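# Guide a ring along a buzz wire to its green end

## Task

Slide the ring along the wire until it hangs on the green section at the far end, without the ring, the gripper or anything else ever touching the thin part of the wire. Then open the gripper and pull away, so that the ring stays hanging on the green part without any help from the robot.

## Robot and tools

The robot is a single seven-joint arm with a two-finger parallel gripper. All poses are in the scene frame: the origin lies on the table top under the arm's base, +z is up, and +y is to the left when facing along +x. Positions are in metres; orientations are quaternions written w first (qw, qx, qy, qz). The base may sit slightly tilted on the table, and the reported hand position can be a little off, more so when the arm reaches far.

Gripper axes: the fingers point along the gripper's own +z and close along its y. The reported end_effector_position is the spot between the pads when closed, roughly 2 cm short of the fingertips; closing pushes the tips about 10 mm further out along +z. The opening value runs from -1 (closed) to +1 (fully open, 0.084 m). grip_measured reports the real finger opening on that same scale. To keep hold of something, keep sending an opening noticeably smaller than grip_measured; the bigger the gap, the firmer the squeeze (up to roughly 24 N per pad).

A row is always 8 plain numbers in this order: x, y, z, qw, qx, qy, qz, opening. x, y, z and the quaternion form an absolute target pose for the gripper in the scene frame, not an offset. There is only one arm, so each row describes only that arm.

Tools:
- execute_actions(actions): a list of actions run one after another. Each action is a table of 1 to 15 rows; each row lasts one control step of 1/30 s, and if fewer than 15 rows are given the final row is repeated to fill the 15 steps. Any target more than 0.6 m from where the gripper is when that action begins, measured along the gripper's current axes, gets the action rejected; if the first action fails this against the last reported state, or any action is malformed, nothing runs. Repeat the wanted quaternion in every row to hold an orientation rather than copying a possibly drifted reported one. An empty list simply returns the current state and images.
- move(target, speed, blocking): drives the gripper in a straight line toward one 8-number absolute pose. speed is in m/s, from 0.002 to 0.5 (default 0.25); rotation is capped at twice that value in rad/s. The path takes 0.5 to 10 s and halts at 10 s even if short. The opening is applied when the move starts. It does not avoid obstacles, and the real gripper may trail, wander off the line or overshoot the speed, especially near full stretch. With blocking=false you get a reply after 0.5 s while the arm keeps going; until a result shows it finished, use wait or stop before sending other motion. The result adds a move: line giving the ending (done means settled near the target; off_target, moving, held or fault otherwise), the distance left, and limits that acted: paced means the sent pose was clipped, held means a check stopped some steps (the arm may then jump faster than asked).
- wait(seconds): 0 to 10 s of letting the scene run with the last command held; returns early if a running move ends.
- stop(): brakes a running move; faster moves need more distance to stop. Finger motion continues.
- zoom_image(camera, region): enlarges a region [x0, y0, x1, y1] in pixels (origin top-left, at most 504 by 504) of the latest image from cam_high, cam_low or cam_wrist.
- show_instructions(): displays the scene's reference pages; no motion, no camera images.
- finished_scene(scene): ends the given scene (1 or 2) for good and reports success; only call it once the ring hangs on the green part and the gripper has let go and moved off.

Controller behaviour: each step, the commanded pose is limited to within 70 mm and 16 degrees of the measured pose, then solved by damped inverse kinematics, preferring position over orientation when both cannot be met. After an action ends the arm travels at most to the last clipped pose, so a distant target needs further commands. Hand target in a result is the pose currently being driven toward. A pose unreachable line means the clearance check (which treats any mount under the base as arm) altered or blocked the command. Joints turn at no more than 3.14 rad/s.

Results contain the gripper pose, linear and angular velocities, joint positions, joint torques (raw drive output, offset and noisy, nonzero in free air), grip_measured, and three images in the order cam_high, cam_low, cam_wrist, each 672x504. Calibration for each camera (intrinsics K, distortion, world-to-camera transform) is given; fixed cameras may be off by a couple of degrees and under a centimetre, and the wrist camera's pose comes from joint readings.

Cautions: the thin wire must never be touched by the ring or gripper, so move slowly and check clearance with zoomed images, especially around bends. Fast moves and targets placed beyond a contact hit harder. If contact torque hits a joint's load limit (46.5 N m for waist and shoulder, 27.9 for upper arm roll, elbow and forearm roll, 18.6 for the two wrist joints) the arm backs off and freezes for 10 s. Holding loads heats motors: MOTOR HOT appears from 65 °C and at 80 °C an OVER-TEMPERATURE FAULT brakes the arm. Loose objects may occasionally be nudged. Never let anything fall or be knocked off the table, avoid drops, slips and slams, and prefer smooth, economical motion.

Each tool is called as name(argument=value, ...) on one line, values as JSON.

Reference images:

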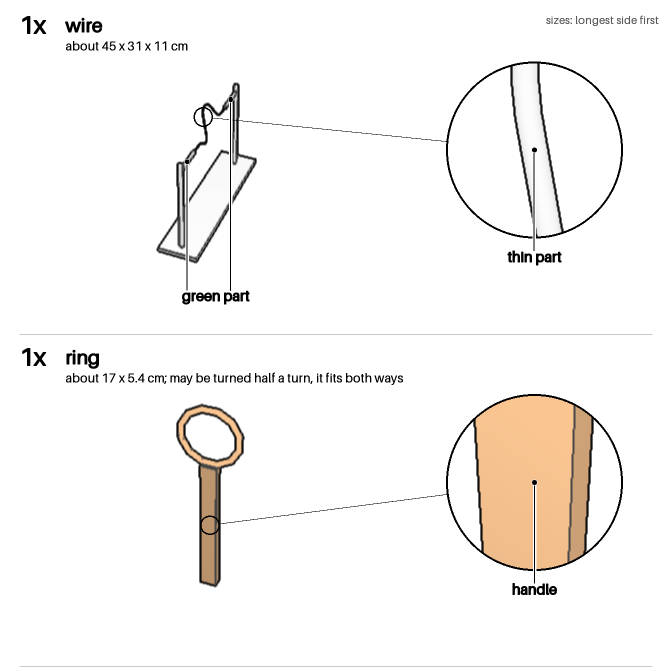

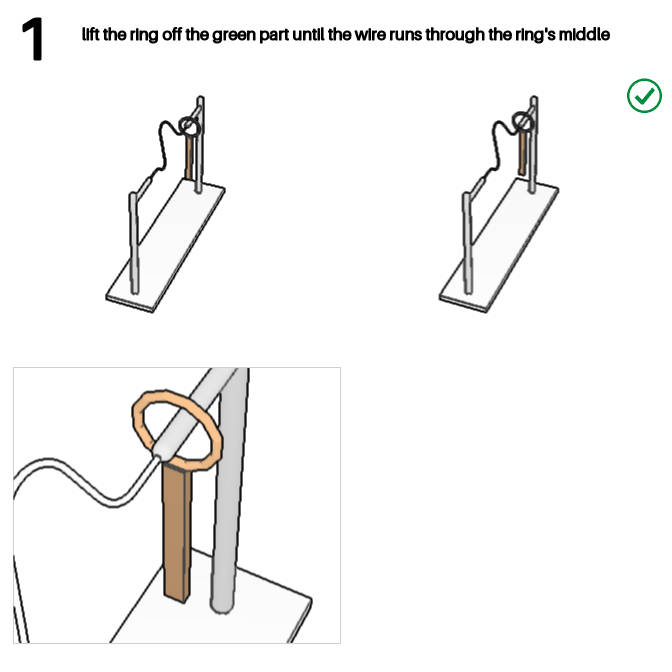

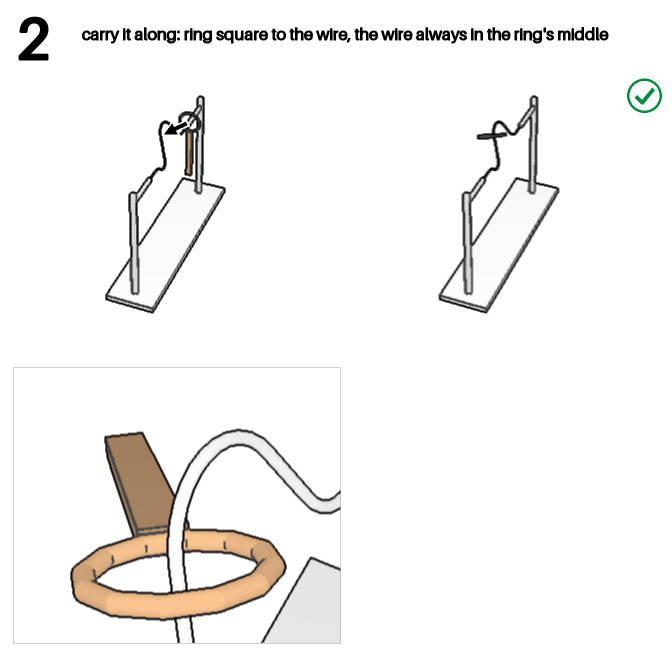

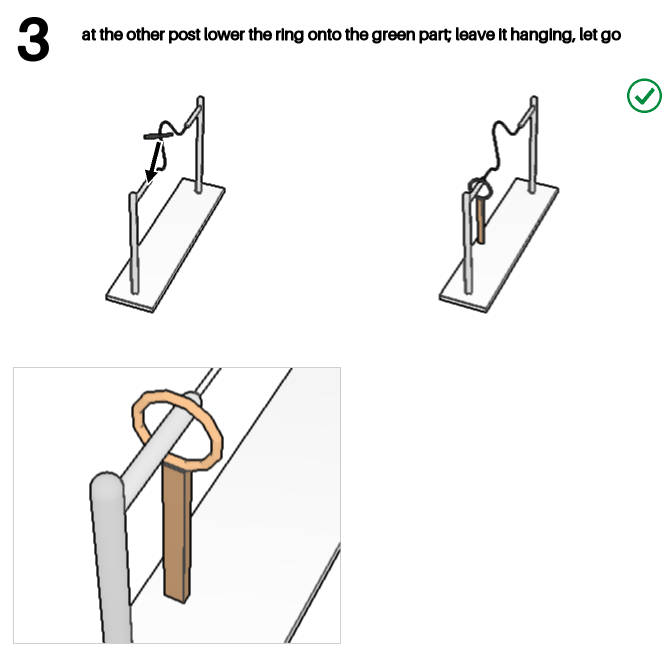

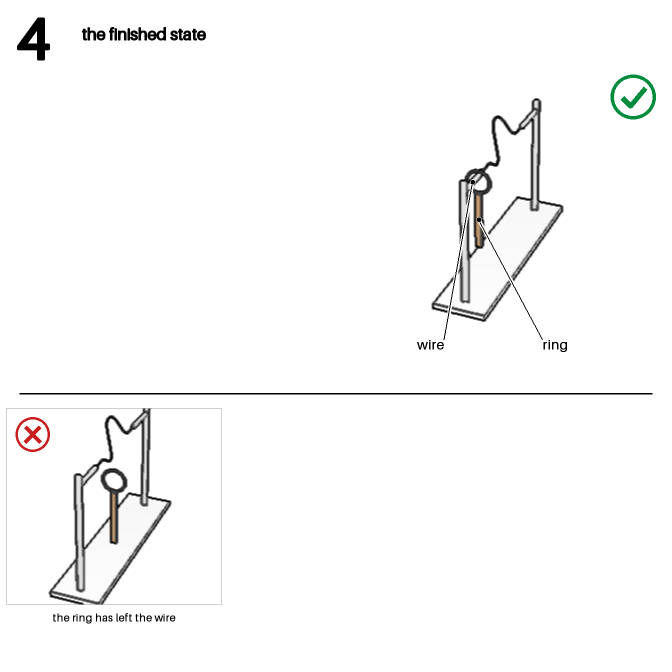

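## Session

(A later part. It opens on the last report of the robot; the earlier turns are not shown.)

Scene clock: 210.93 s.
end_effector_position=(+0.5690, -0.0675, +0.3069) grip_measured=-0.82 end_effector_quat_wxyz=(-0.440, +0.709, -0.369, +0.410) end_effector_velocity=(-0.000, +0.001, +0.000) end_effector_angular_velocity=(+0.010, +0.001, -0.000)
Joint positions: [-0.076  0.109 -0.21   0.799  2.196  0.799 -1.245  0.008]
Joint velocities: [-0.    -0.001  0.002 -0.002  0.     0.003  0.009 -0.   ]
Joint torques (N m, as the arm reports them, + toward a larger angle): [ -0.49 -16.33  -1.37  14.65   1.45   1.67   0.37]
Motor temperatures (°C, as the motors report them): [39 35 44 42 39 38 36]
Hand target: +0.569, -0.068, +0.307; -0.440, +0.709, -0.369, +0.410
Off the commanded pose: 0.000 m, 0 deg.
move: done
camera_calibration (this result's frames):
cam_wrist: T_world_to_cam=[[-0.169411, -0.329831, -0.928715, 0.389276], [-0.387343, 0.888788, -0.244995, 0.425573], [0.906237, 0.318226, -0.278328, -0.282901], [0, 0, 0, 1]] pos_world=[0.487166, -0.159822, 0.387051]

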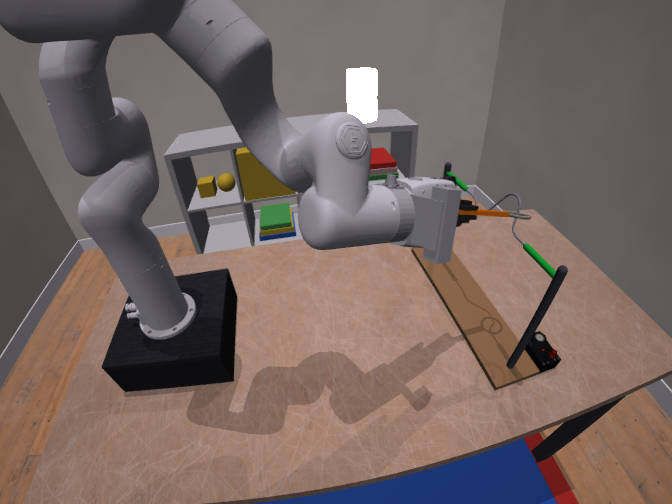

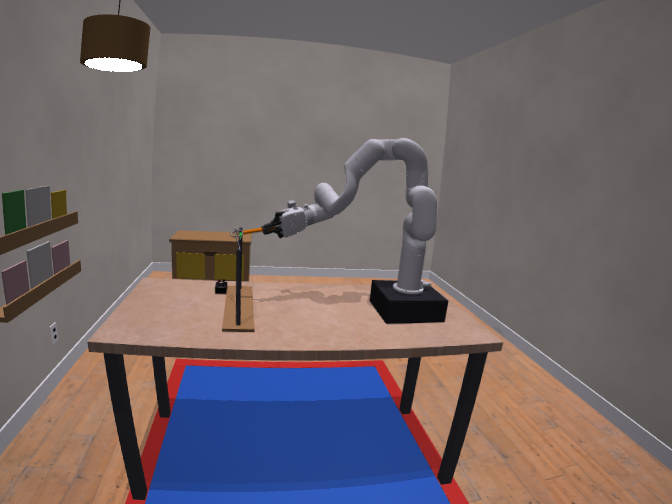

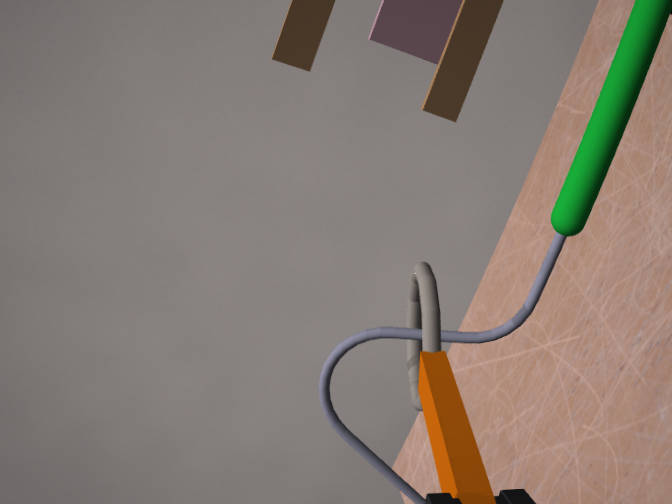

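move(target=[0.5728,-0.0635,0.316,-0.383,0.750,-0.322,0.433,-1], speed=0.04)

move(target=[0.5757,-0.057,0.323,-0.262,0.814,-0.220,0.470,-1], speed=0.05)

zoom_image(camera="cam_low", region=[220, 210, 270, 250])

Scene clock: 216.93 s.
end_effector_position=(+0.5727, -0.0635, +0.3160) grip_measured=-0.82 end_effector_quat_wxyz=(-0.383, +0.750, -0.322, +0.433) end_effector_velocity=(-0.000, -0.001, +0.000) end_effector_angular_velocity=(-0.013, +0.001, -0.001)
Joint positions: [-0.044  0.081 -0.195  0.83   2.17   0.677 -1.347  0.008]
Joint velocities: [ 0.002 -0.001 -0.     0.002 -0.001 -0.01  -0.008  0.   ]
Joint torques (N m, as the arm reports them, + toward a larger angle): [ -1.18 -15.99  -1.3   15.13   1.3    1.36   0.37]
Motor temperatures (°C, as the motors report them): [39 35 44 42 39 38 36]
Hand target: +0.573, -0.063, +0.316; -0.383, +0.750, -0.322, +0.433
Off the commanded pose: 0.000 m, 0 deg.
move: done
camera_calibration (this result's frames):
cam_wrist: T_world_to_cam=[[-0.158705, -0.487286, -0.8587, 0.361454], [-0.413248, 0.82266, -0.390458, 0.482238], [0.896682, 0.292889, -0.33193, -0.264268], [0, 0, 0, 1]] pos_world=[0.493613, -0.143186, 0.410956]

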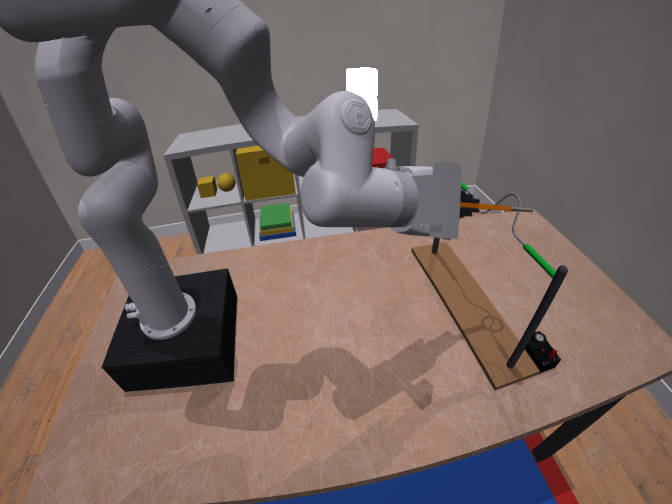

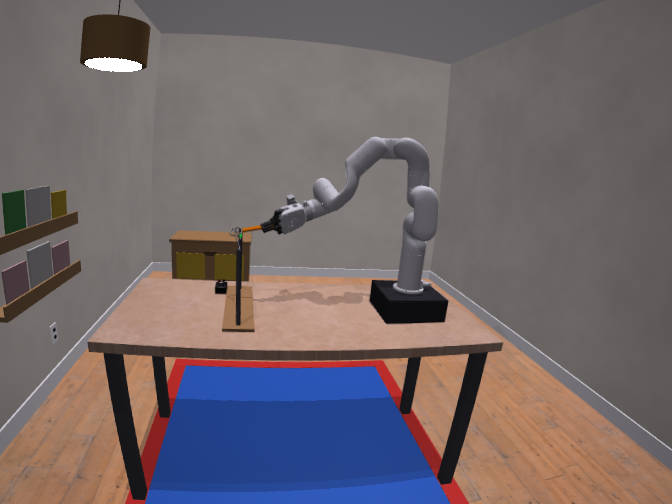

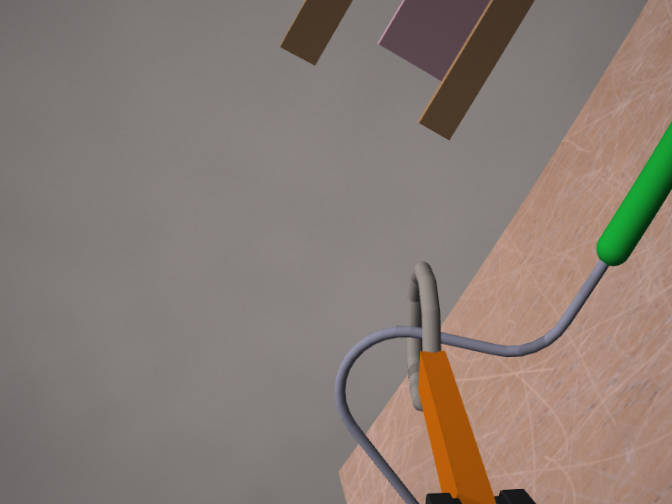

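Scene clock: 220.70 s.
end_effector_position=(+0.5756, -0.0570, +0.3230) grip_measured=-0.82 end_effector_quat_wxyz=(-0.262, +0.814, -0.220, +0.470) end_effector_velocity=(-0.000, -0.001, -0.000) end_effector_angular_velocity=(-0.012, +0.000, -0.000)
Joint positions: [ 0.014  0.055 -0.163  0.878  2.174  0.461 -1.617  0.008]
Joint velocities: [ 0.001 -0.    -0.001  0.001  0.003 -0.007 -0.012 -0.   ]
Joint torques (N m, as the arm reports them, + toward a larger angle): [ -1.15 -15.98  -1.33  15.32   0.94   1.24   0.3 ]
Motor temperatures (°C, as the motors report them): [39 35 44 42 39 38 36]
Hand target: +0.576, -0.057, +0.323; -0.262, +0.814, -0.220, +0.470
Off the commanded pose: 0.000 m, 0 deg.
move: done
camera_calibration (this result's frames):
cam_wrist: T_world_to_cam=[[-0.12, -0.756986, -0.642318, 0.263567], [-0.457779, 0.616296, -0.640795, 0.575534], [0.88093, 0.217145, -0.420488, -0.233063], [0, 0, 0, 1]] pos_world=[0.500408, -0.104575, 0.440093]

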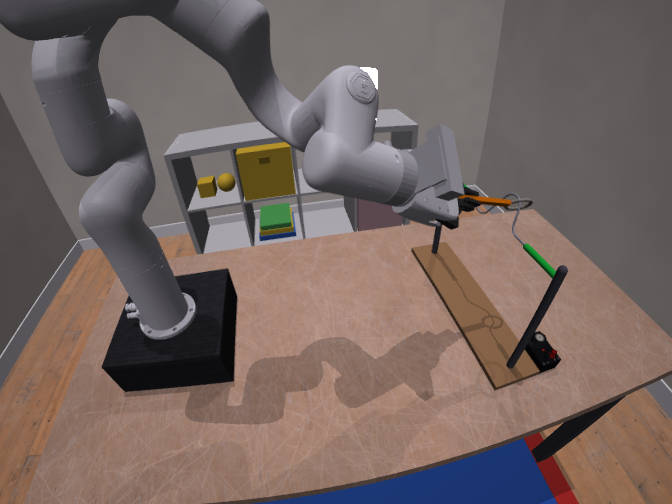

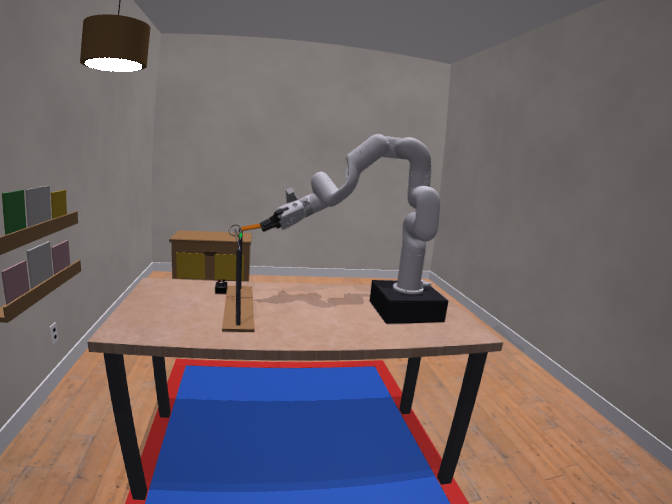

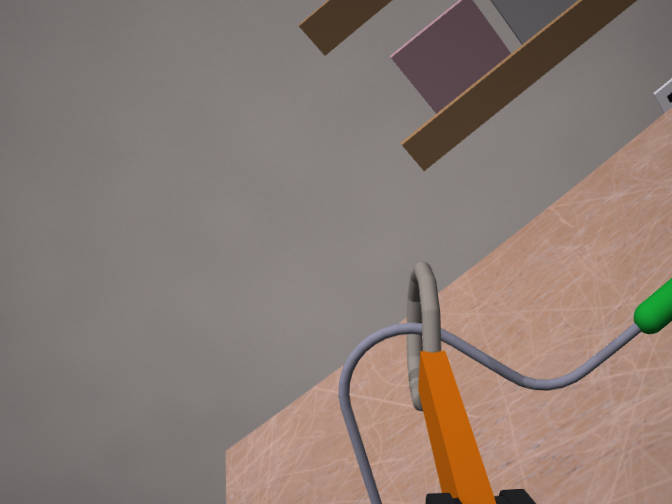

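Region (220, 210, 270, 250) of cam_low's 672x504 image, scaled by 10.080, with more detail than that image has; it fills the top 403 rows of this view, and the rest is white.

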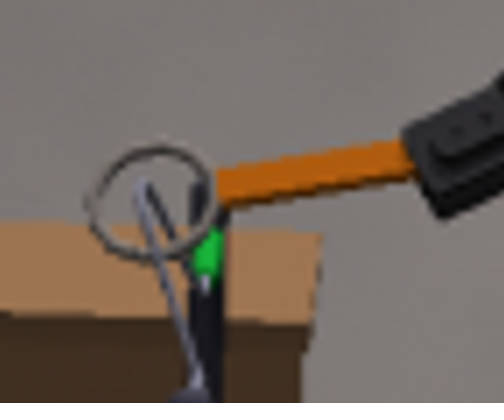

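move(target=[0.578,-0.049,0.328,-0.133,0.853,-0.112,0.492,-1], speed=0.05)

move(target=[0.579,-0.040,0.330,0,0.866,0,0.5,-1], speed=0.05)

zoom_image(camera="cam_low", region=[220, 210, 270, 250])

Scene clock: 230.30 s.
end_effector_position=(+0.5779, -0.0489, +0.3280) grip_measured=-0.82 end_effector_quat_wxyz=(-0.134, +0.853, -0.112, +0.492) end_effector_velocity=(-0.000, -0.001, -0.001) end_effector_angular_velocity=(-0.012, +0.000, -0.002)
Joint positions: [ 0.077  0.057 -0.136  0.942  2.292  0.253 -1.999  0.008]
Joint velocities: [ 0.002  0.001 -0.001  0.002  0.017 -0.007 -0.026 -0.   ]
Joint torques (N m, as the arm reports them, + toward a larger angle): [ -0.88 -16.29  -1.25  15.59   0.84   1.     0.48]
Motor temperatures (°C, as the motors report them): [39 35 44 42 39 38 36]
Hand target: +0.578, -0.049, +0.328; -0.133, +0.853, -0.112, +0.492
Off the commanded pose: 0.000 m, 0 deg.
move: done
camera_calibration (this result's frames):
cam_wrist: T_world_to_cam=[[-0.0686981, -0.934586, -0.349042, 0.138587], [-0.487974, 0.336638, -0.80533, 0.632528], [0.870151, 0.114999, -0.47918, -0.214247], [0, 0, 0, 1]] pos_world=[0.504605, -0.0587736, 0.455104]

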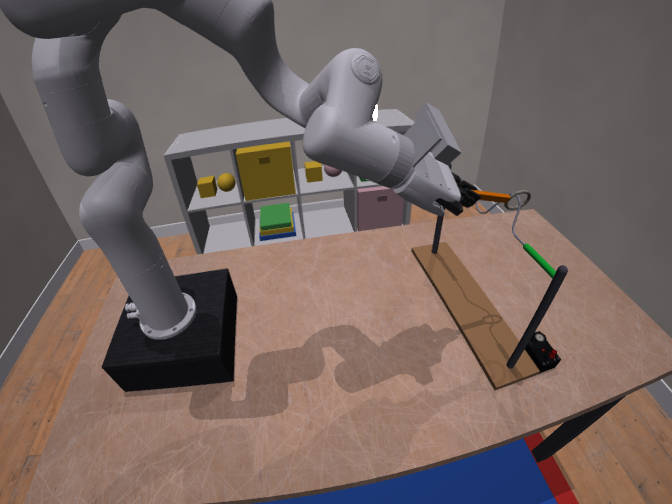

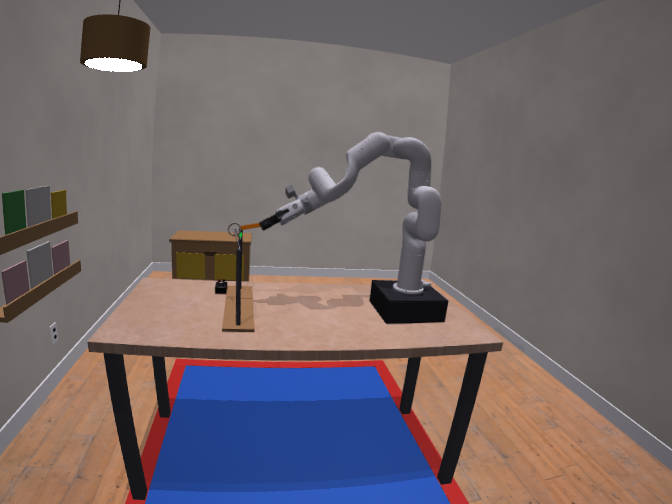

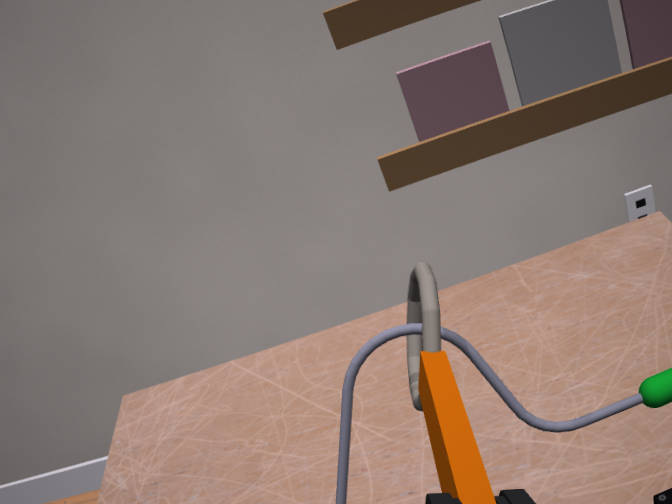

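Scene clock: 234.07 s.
end_effector_position=(+0.5789, -0.0398, +0.3299) grip_measured=-0.82 end_effector_quat_wxyz=(-0.001, +0.866, -0.000, +0.500) end_effector_velocity=(-0.000, -0.001, -0.001) end_effector_angular_velocity=(-0.017, -0.003, -0.006)
Joint positions: [ 0.177  0.083 -0.198  1.027  2.699  0.102 -2.696  0.008]
Joint velocities: [ 0.014  0.001 -0.02   0.003  0.067 -0.002 -0.08  -0.   ]
Joint torques (N m, as the arm reports them, + toward a larger angle): [ -1.11 -16.16  -1.1   15.78   0.81   1.29   0.25]
Motor temperatures (°C, as the motors report them): [39 35 44 42 39 38 36]
Hand target: +0.579, -0.040, +0.330; -0.001, +0.866, +0.000, +0.500
Off the commanded pose: 0.000 m, 0 deg.
move: done
camera_calibration (this result's frames):
cam_wrist: T_world_to_cam=[[-0.00732928, -0.999878, -0.0138239, -0.00087346], [-0.498759, 0.0156372, -0.8666, 0.64519], [0.86671, 0.000543224, -0.498812, -0.211328], [0, 0, 0, 1]] pos_world=[0.504948, -0.0108475, 0.453696]

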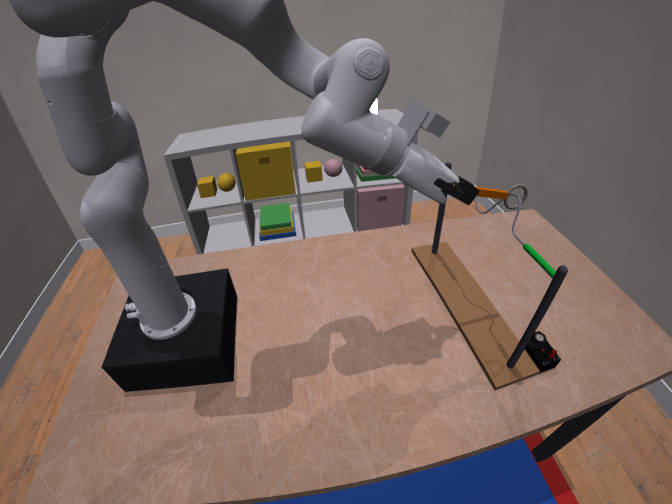

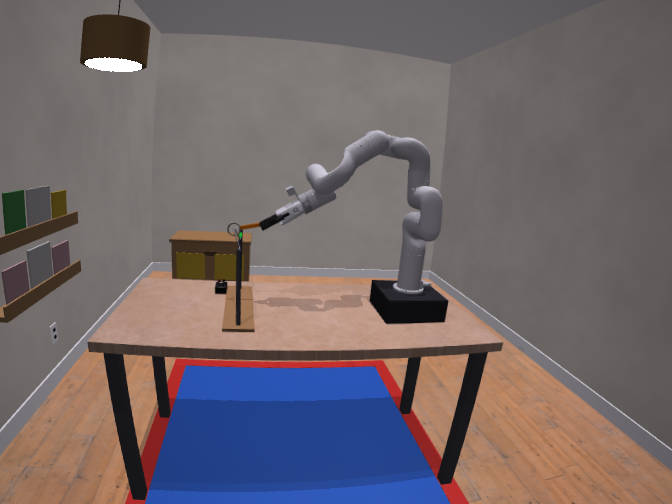

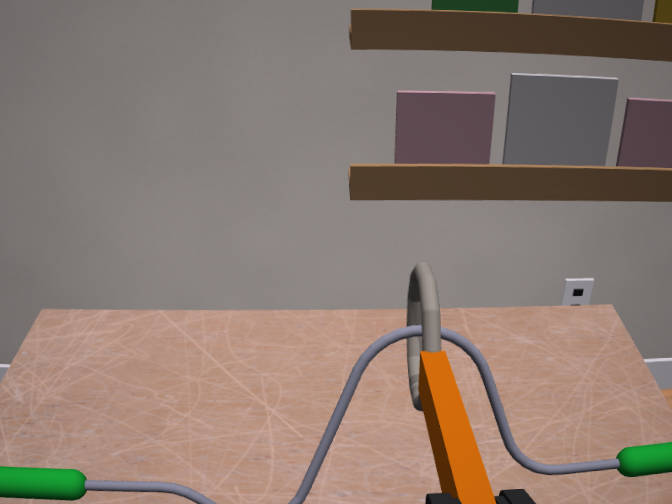

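Region (220, 210, 270, 250) of cam_low's 672x504 image, scaled by 10.080, with more detail than that image has; it fills the top 403 rows of this view, and the rest is white.

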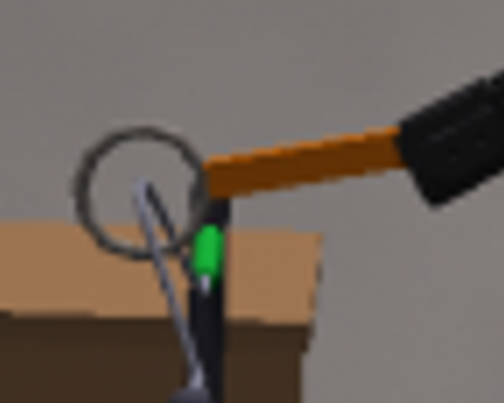

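move(target=[0.579,-0.036,0.330,0.0668,0.8627,0.056,0.498,-1], speed=0.025)

move(target=[0.579,-0.031,0.3295,0.133,0.853,0.112,0.492,-1], speed=0.025)

Scene clock: 247.77 s.
end_effector_position=(+0.5790, -0.0358, +0.3299) grip_measured=-0.82 end_effector_quat_wxyz=(+0.066, +0.863, +0.056, +0.498) end_effector_velocity=(-0.000, +0.001, -0.000) end_effector_angular_velocity=(-0.010, +0.000, -0.001)
Joint positions: [ 0.287  0.091 -0.329  1.048  3.048  0.083 -3.207  0.008]
Joint velocities: [ 0.012 -0.    -0.015 -0.001  0.041  0.001 -0.049 -0.   ]
Joint torques (N m, as the arm reports them, + toward a larger angle): [ -0.46 -15.65  -2.19  15.64   1.66   1.65   0.7 ]
Motor temperatures (°C, as the motors report them): [39 35 44 42 39 38 36]
Hand target: +0.579, -0.036, +0.330; +0.066, +0.863, +0.056, +0.498
Off the commanded pose: 0.000 m, 0 deg.
move: done
camera_calibration (this result's frames):
cam_wrist: T_world_to_cam=[[0.0225284, -0.987166, 0.158103, -0.0704522], [-0.495981, -0.148346, -0.855568, 0.634088], [0.868041, -0.0591417, -0.492957, -0.216255], [0, 0, 0, 1]] pos_world=[0.503801, 0.0117266, 0.44704]

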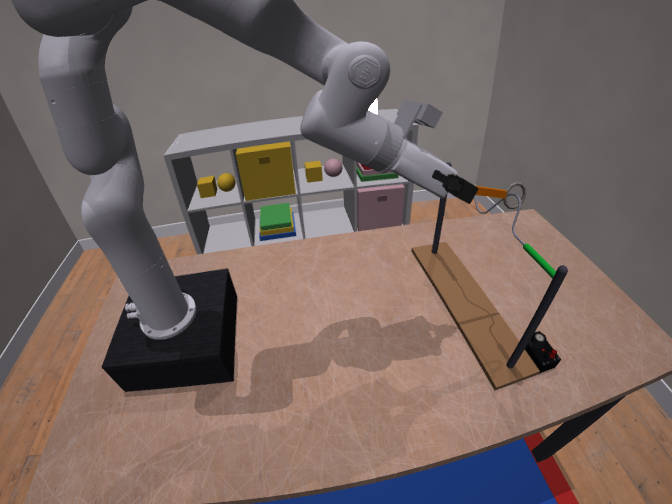

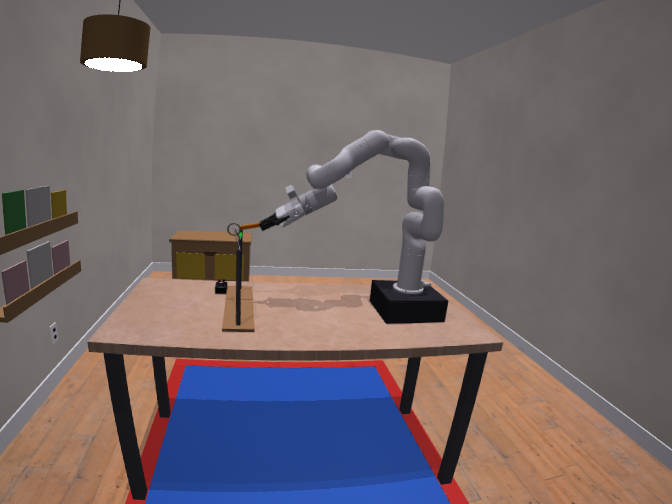

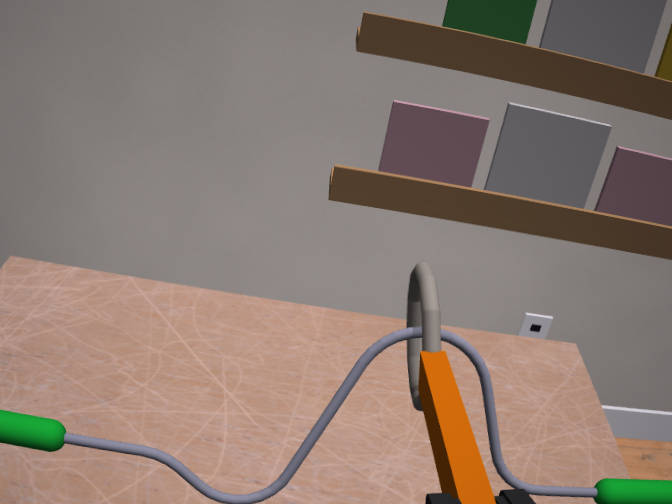

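Scene clock: 251.53 s.
end_effector_position=(+0.5790, -0.0309, +0.3294) grip_measured=-0.82 end_effector_quat_wxyz=(+0.132, +0.853, +0.112, +0.492) end_effector_velocity=(+0.000, +0.000, +0.000) end_effector_angular_velocity=(-0.011, -0.000, -0.001)
Joint positions: [ 0.41   0.087 -0.472  1.025  3.39   0.115 -3.712  0.008]
Joint velocities: [ 0.009 -0.001 -0.011 -0.003  0.031  0.004 -0.04   0.   ]
Joint torques (N m, as the arm reports them, + toward a larger angle): [ -0.72 -14.96  -1.63  15.01   1.55   1.63   0.76]
Motor temperatures (°C, as the motors report them): [39 35 44 42 39 38 36]
Hand target: +0.579, -0.031, +0.329; +0.133, +0.853, +0.112, +0.492
Off the commanded pose: 0.000 m, 0 deg.
move: done
camera_calibration (this result's frames):
cam_wrist: T_world_to_cam=[[0.0524932, -0.944271, 0.324957, -0.136456], [-0.489062, -0.308021, -0.816053, 0.612474], [0.870668, -0.116087, -0.477976, -0.22445], [0, 0, 0, 1]] pos_world=[0.502122, 0.0337475, 0.436872]

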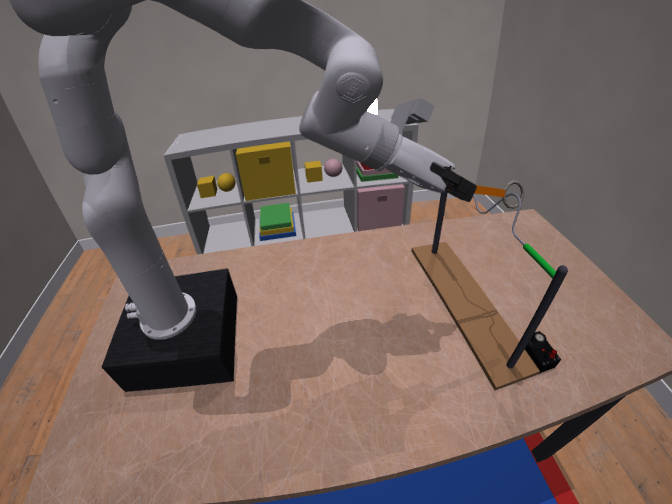

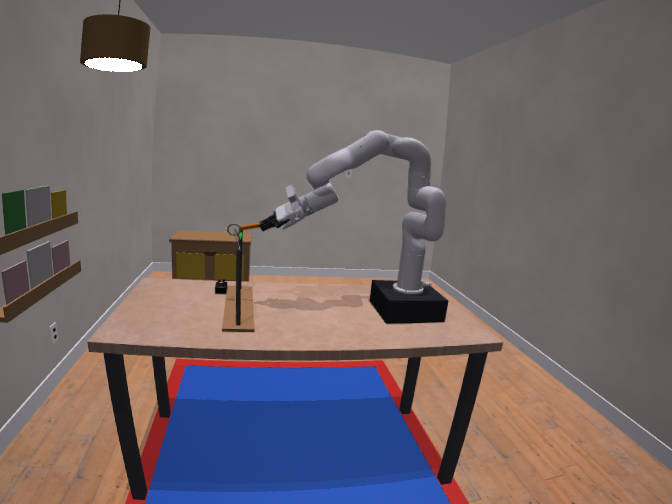

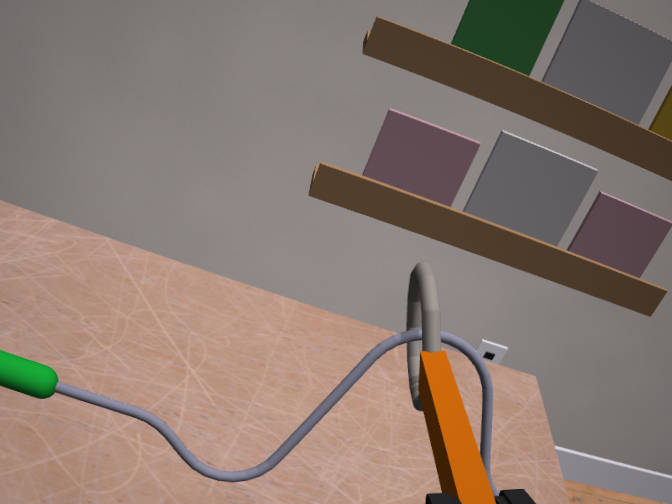

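Fine. Continue.

move(target=[0.5767,-0.023,0.3245,0.2745,0.8085,0.2304,0.4668,-1], speed=0.035)

move(target=[0.572,-0.016,0.314,0.3945,0.742,0.331,0.4285,-1], speed=0.04)

zoom_image(camera="cam_low", region=[220, 210, 270, 250])

Scene clock: 266.37 s.
end_effector_position=(+0.5768, -0.0229, +0.3244) grip_measured=-0.82 end_effector_quat_wxyz=(+0.274, +0.809, +0.230, +0.467) end_effector_velocity=(+0.000, -0.001, +0.001) end_effector_angular_velocity=(-0.013, -0.001, -0.001)
Joint positions: [ 0.54   0.058 -0.561  0.909  3.763  0.316 -4.419  0.008]
Joint velocities: [ 0.002 -0.001 -0.003 -0.002  0.009  0.008 -0.019  0.   ]
Joint torques (N m, as the arm reports them, + toward a larger angle): [ -1.27 -14.04  -1.49  15.19   1.44   1.44   0.63]
Motor temperatures (°C, as the motors report them): [39 35 44 43 39 38 36]
Hand target: +0.577, -0.023, +0.324; +0.274, +0.808, +0.230, +0.467
Off the commanded pose: 0.000 m, 0 deg.
move: done
camera_calibration (this result's frames):
cam_wrist: T_world_to_cam=[[0.108429, -0.752571, 0.649523, -0.260359], [-0.457062, -0.617961, -0.639701, 0.526966], [0.882801, -0.227511, -0.410976, -0.25524], [0, 0, 0, 1]] pos_world=[0.494413, 0.0716362, 0.401312]

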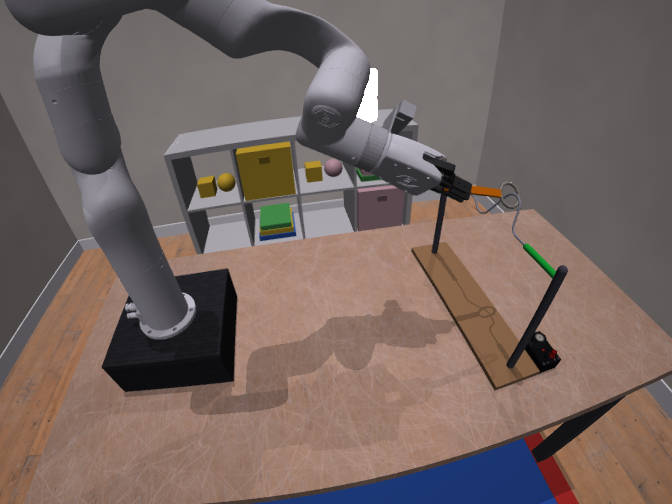

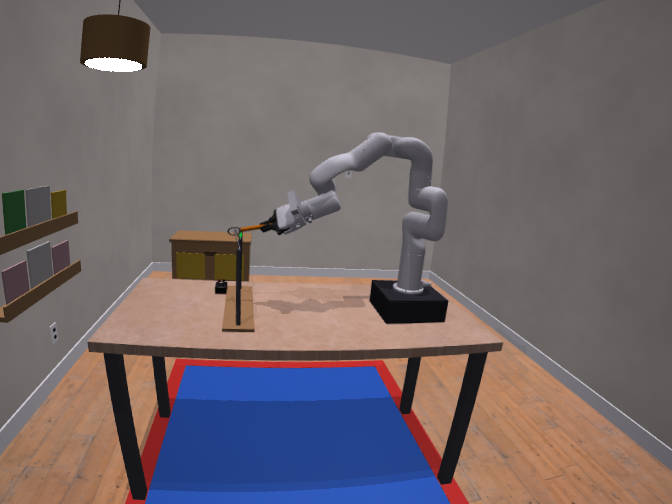

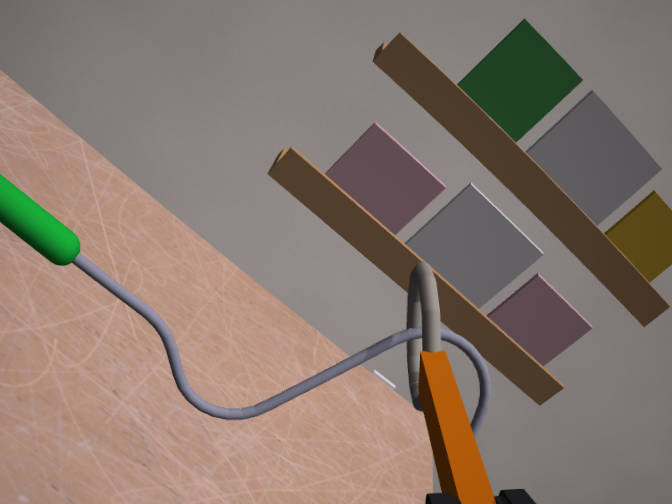

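Scene clock: 271.00 s.
end_effector_position=(+0.5720, -0.0160, +0.3139) grip_measured=-0.82 end_effector_quat_wxyz=(+0.394, +0.743, +0.331, +0.429) end_effector_velocity=(-0.000, +0.000, -0.000) end_effector_angular_velocity=(-0.011, -0.001, +0.000)
Joint positions: [ 0.601  0.062 -0.544  0.814  3.825  0.545 -4.749  0.008]
Joint velocities: [ 0.002  0.     0.001 -0.003  0.002  0.009 -0.01  -0.   ]
Joint torques (N m, as the arm reports them, + toward a larger angle): [ -0.97 -12.62  -1.56  14.96   1.17   1.67   0.64]
Motor temperatures (°C, as the motors report them): [39 35 44 43 39 38 36]
Hand target: +0.572, -0.016, +0.314; +0.395, +0.742, +0.331, +0.429
Off the commanded pose: 0.000 m, 0 deg.
move: done
camera_calibration (this result's frames):
cam_wrist: T_world_to_cam=[[0.14581, -0.481587, 0.864184, -0.332263], [-0.413345, -0.823278, -0.389049, 0.415327], [0.898825, -0.300479, -0.319103, -0.293001], [0, 0, 0, 1]] pos_world=[0.483477, 0.0938752, 0.355221]

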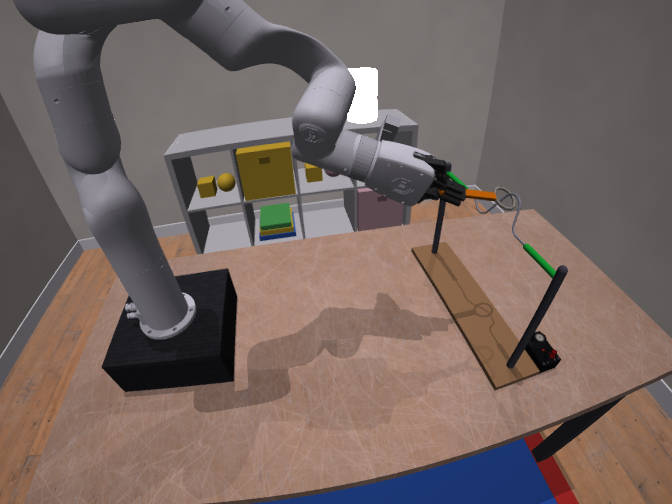

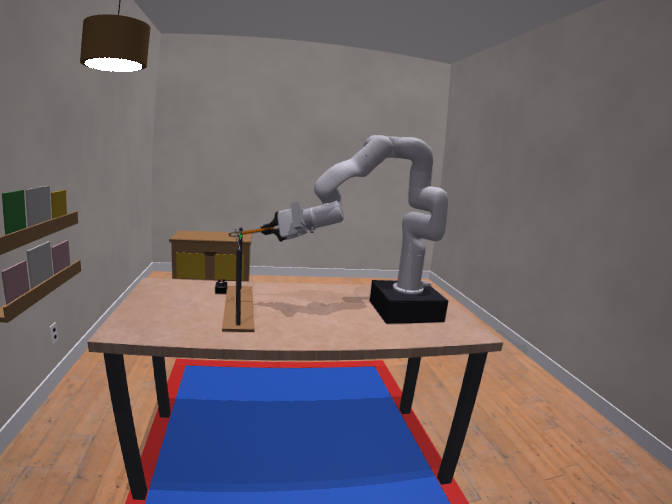

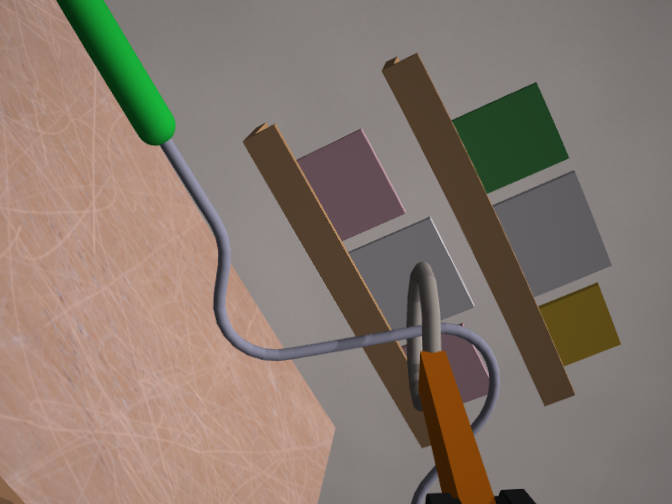

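Region (220, 210, 270, 250) of cam_low's 672x504 image, scaled by 10.080, with more detail than that image has; it fills the top 403 rows of this view, and the rest is white.

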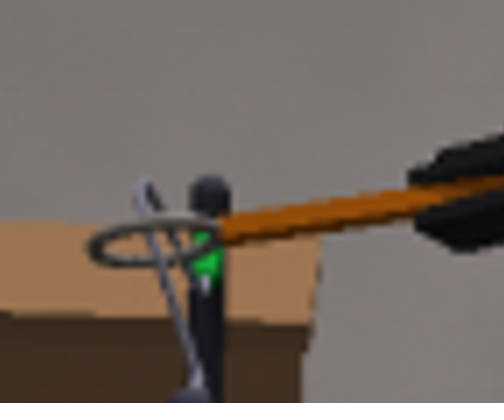

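move(target=[0.561,-0.0045,0.288,0.428,0.718,0.359,0.4145,-1], speed=0.03)

zoom_image(camera="cam_low", region=[220, 210, 270, 250])

Scene clock: 276.60 s.
end_effector_position=(+0.5611, -0.0046, +0.2881) grip_measured=-0.82 end_effector_quat_wxyz=(+0.428, +0.718, +0.359, +0.415) end_effector_velocity=(-0.000, -0.000, -0.001) end_effector_angular_velocity=(-0.007, -0.002, -0.001)
Joint positions: [ 0.635  0.1   -0.518  0.749  3.823  0.673 -4.774  0.008]
Joint velocities: [ 0.002  0.002  0.    -0.003 -0.     0.009 -0.002 -0.   ]
Joint torques (N m, as the arm reports them, + toward a larger angle): [ -0.59 -12.97  -1.56  14.11   1.01   1.94   0.65]
Motor temperatures (°C, as the motors report them): [39 35 44 42 39 38 36]
Hand target: +0.561, -0.005, +0.288; +0.428, +0.718, +0.359, +0.415
Off the commanded pose: 0.000 m, 0 deg.
move: done
camera_calibration (this result's frames):
cam_wrist: T_world_to_cam=[[0.153627, -0.38781, 0.908847, -0.319659], [-0.398475, -0.865977, -0.302161, 0.376589], [0.904221, -0.315733, -0.28757, -0.300148], [0, 0, 0, 1]] pos_world=[0.47057, 0.107384, 0.317997]

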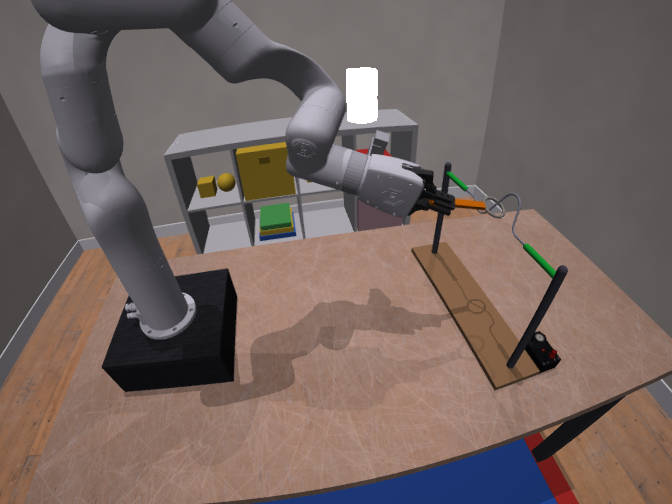

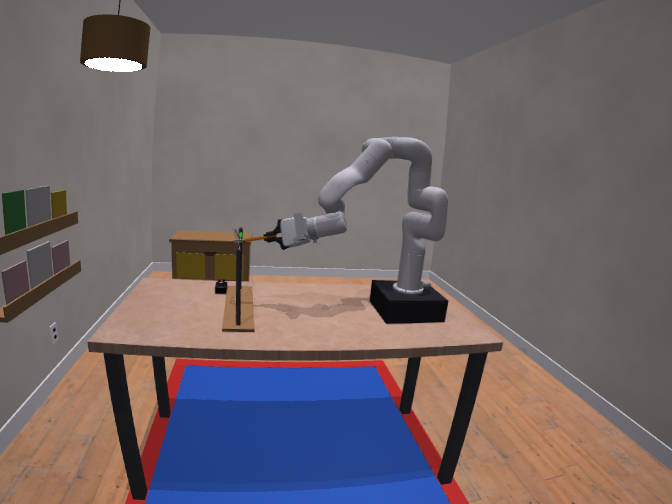

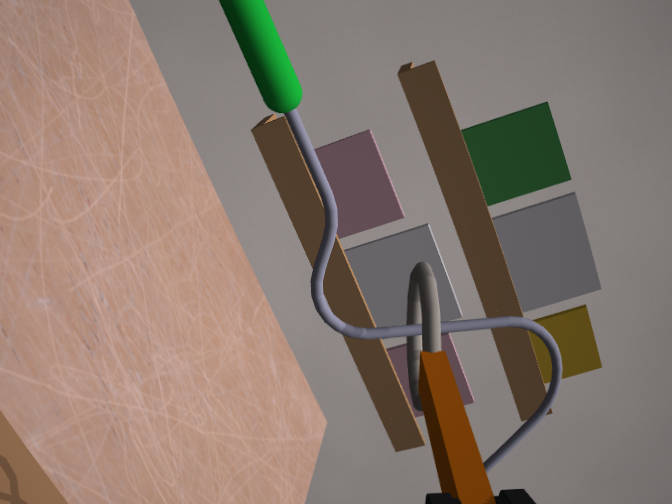

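Region (220, 210, 270, 250) of cam_low's 672x504 image, scaled by 10.080, with more detail than that image has; it fills the top 403 rows of this view, and the rest is white.

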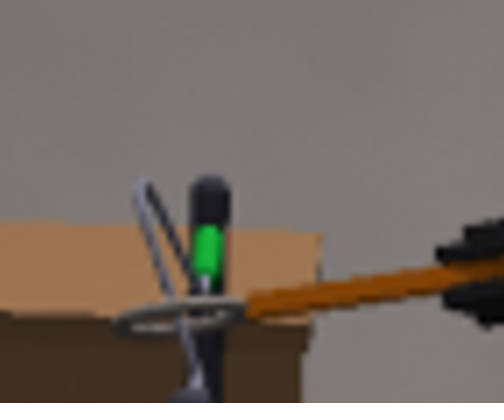

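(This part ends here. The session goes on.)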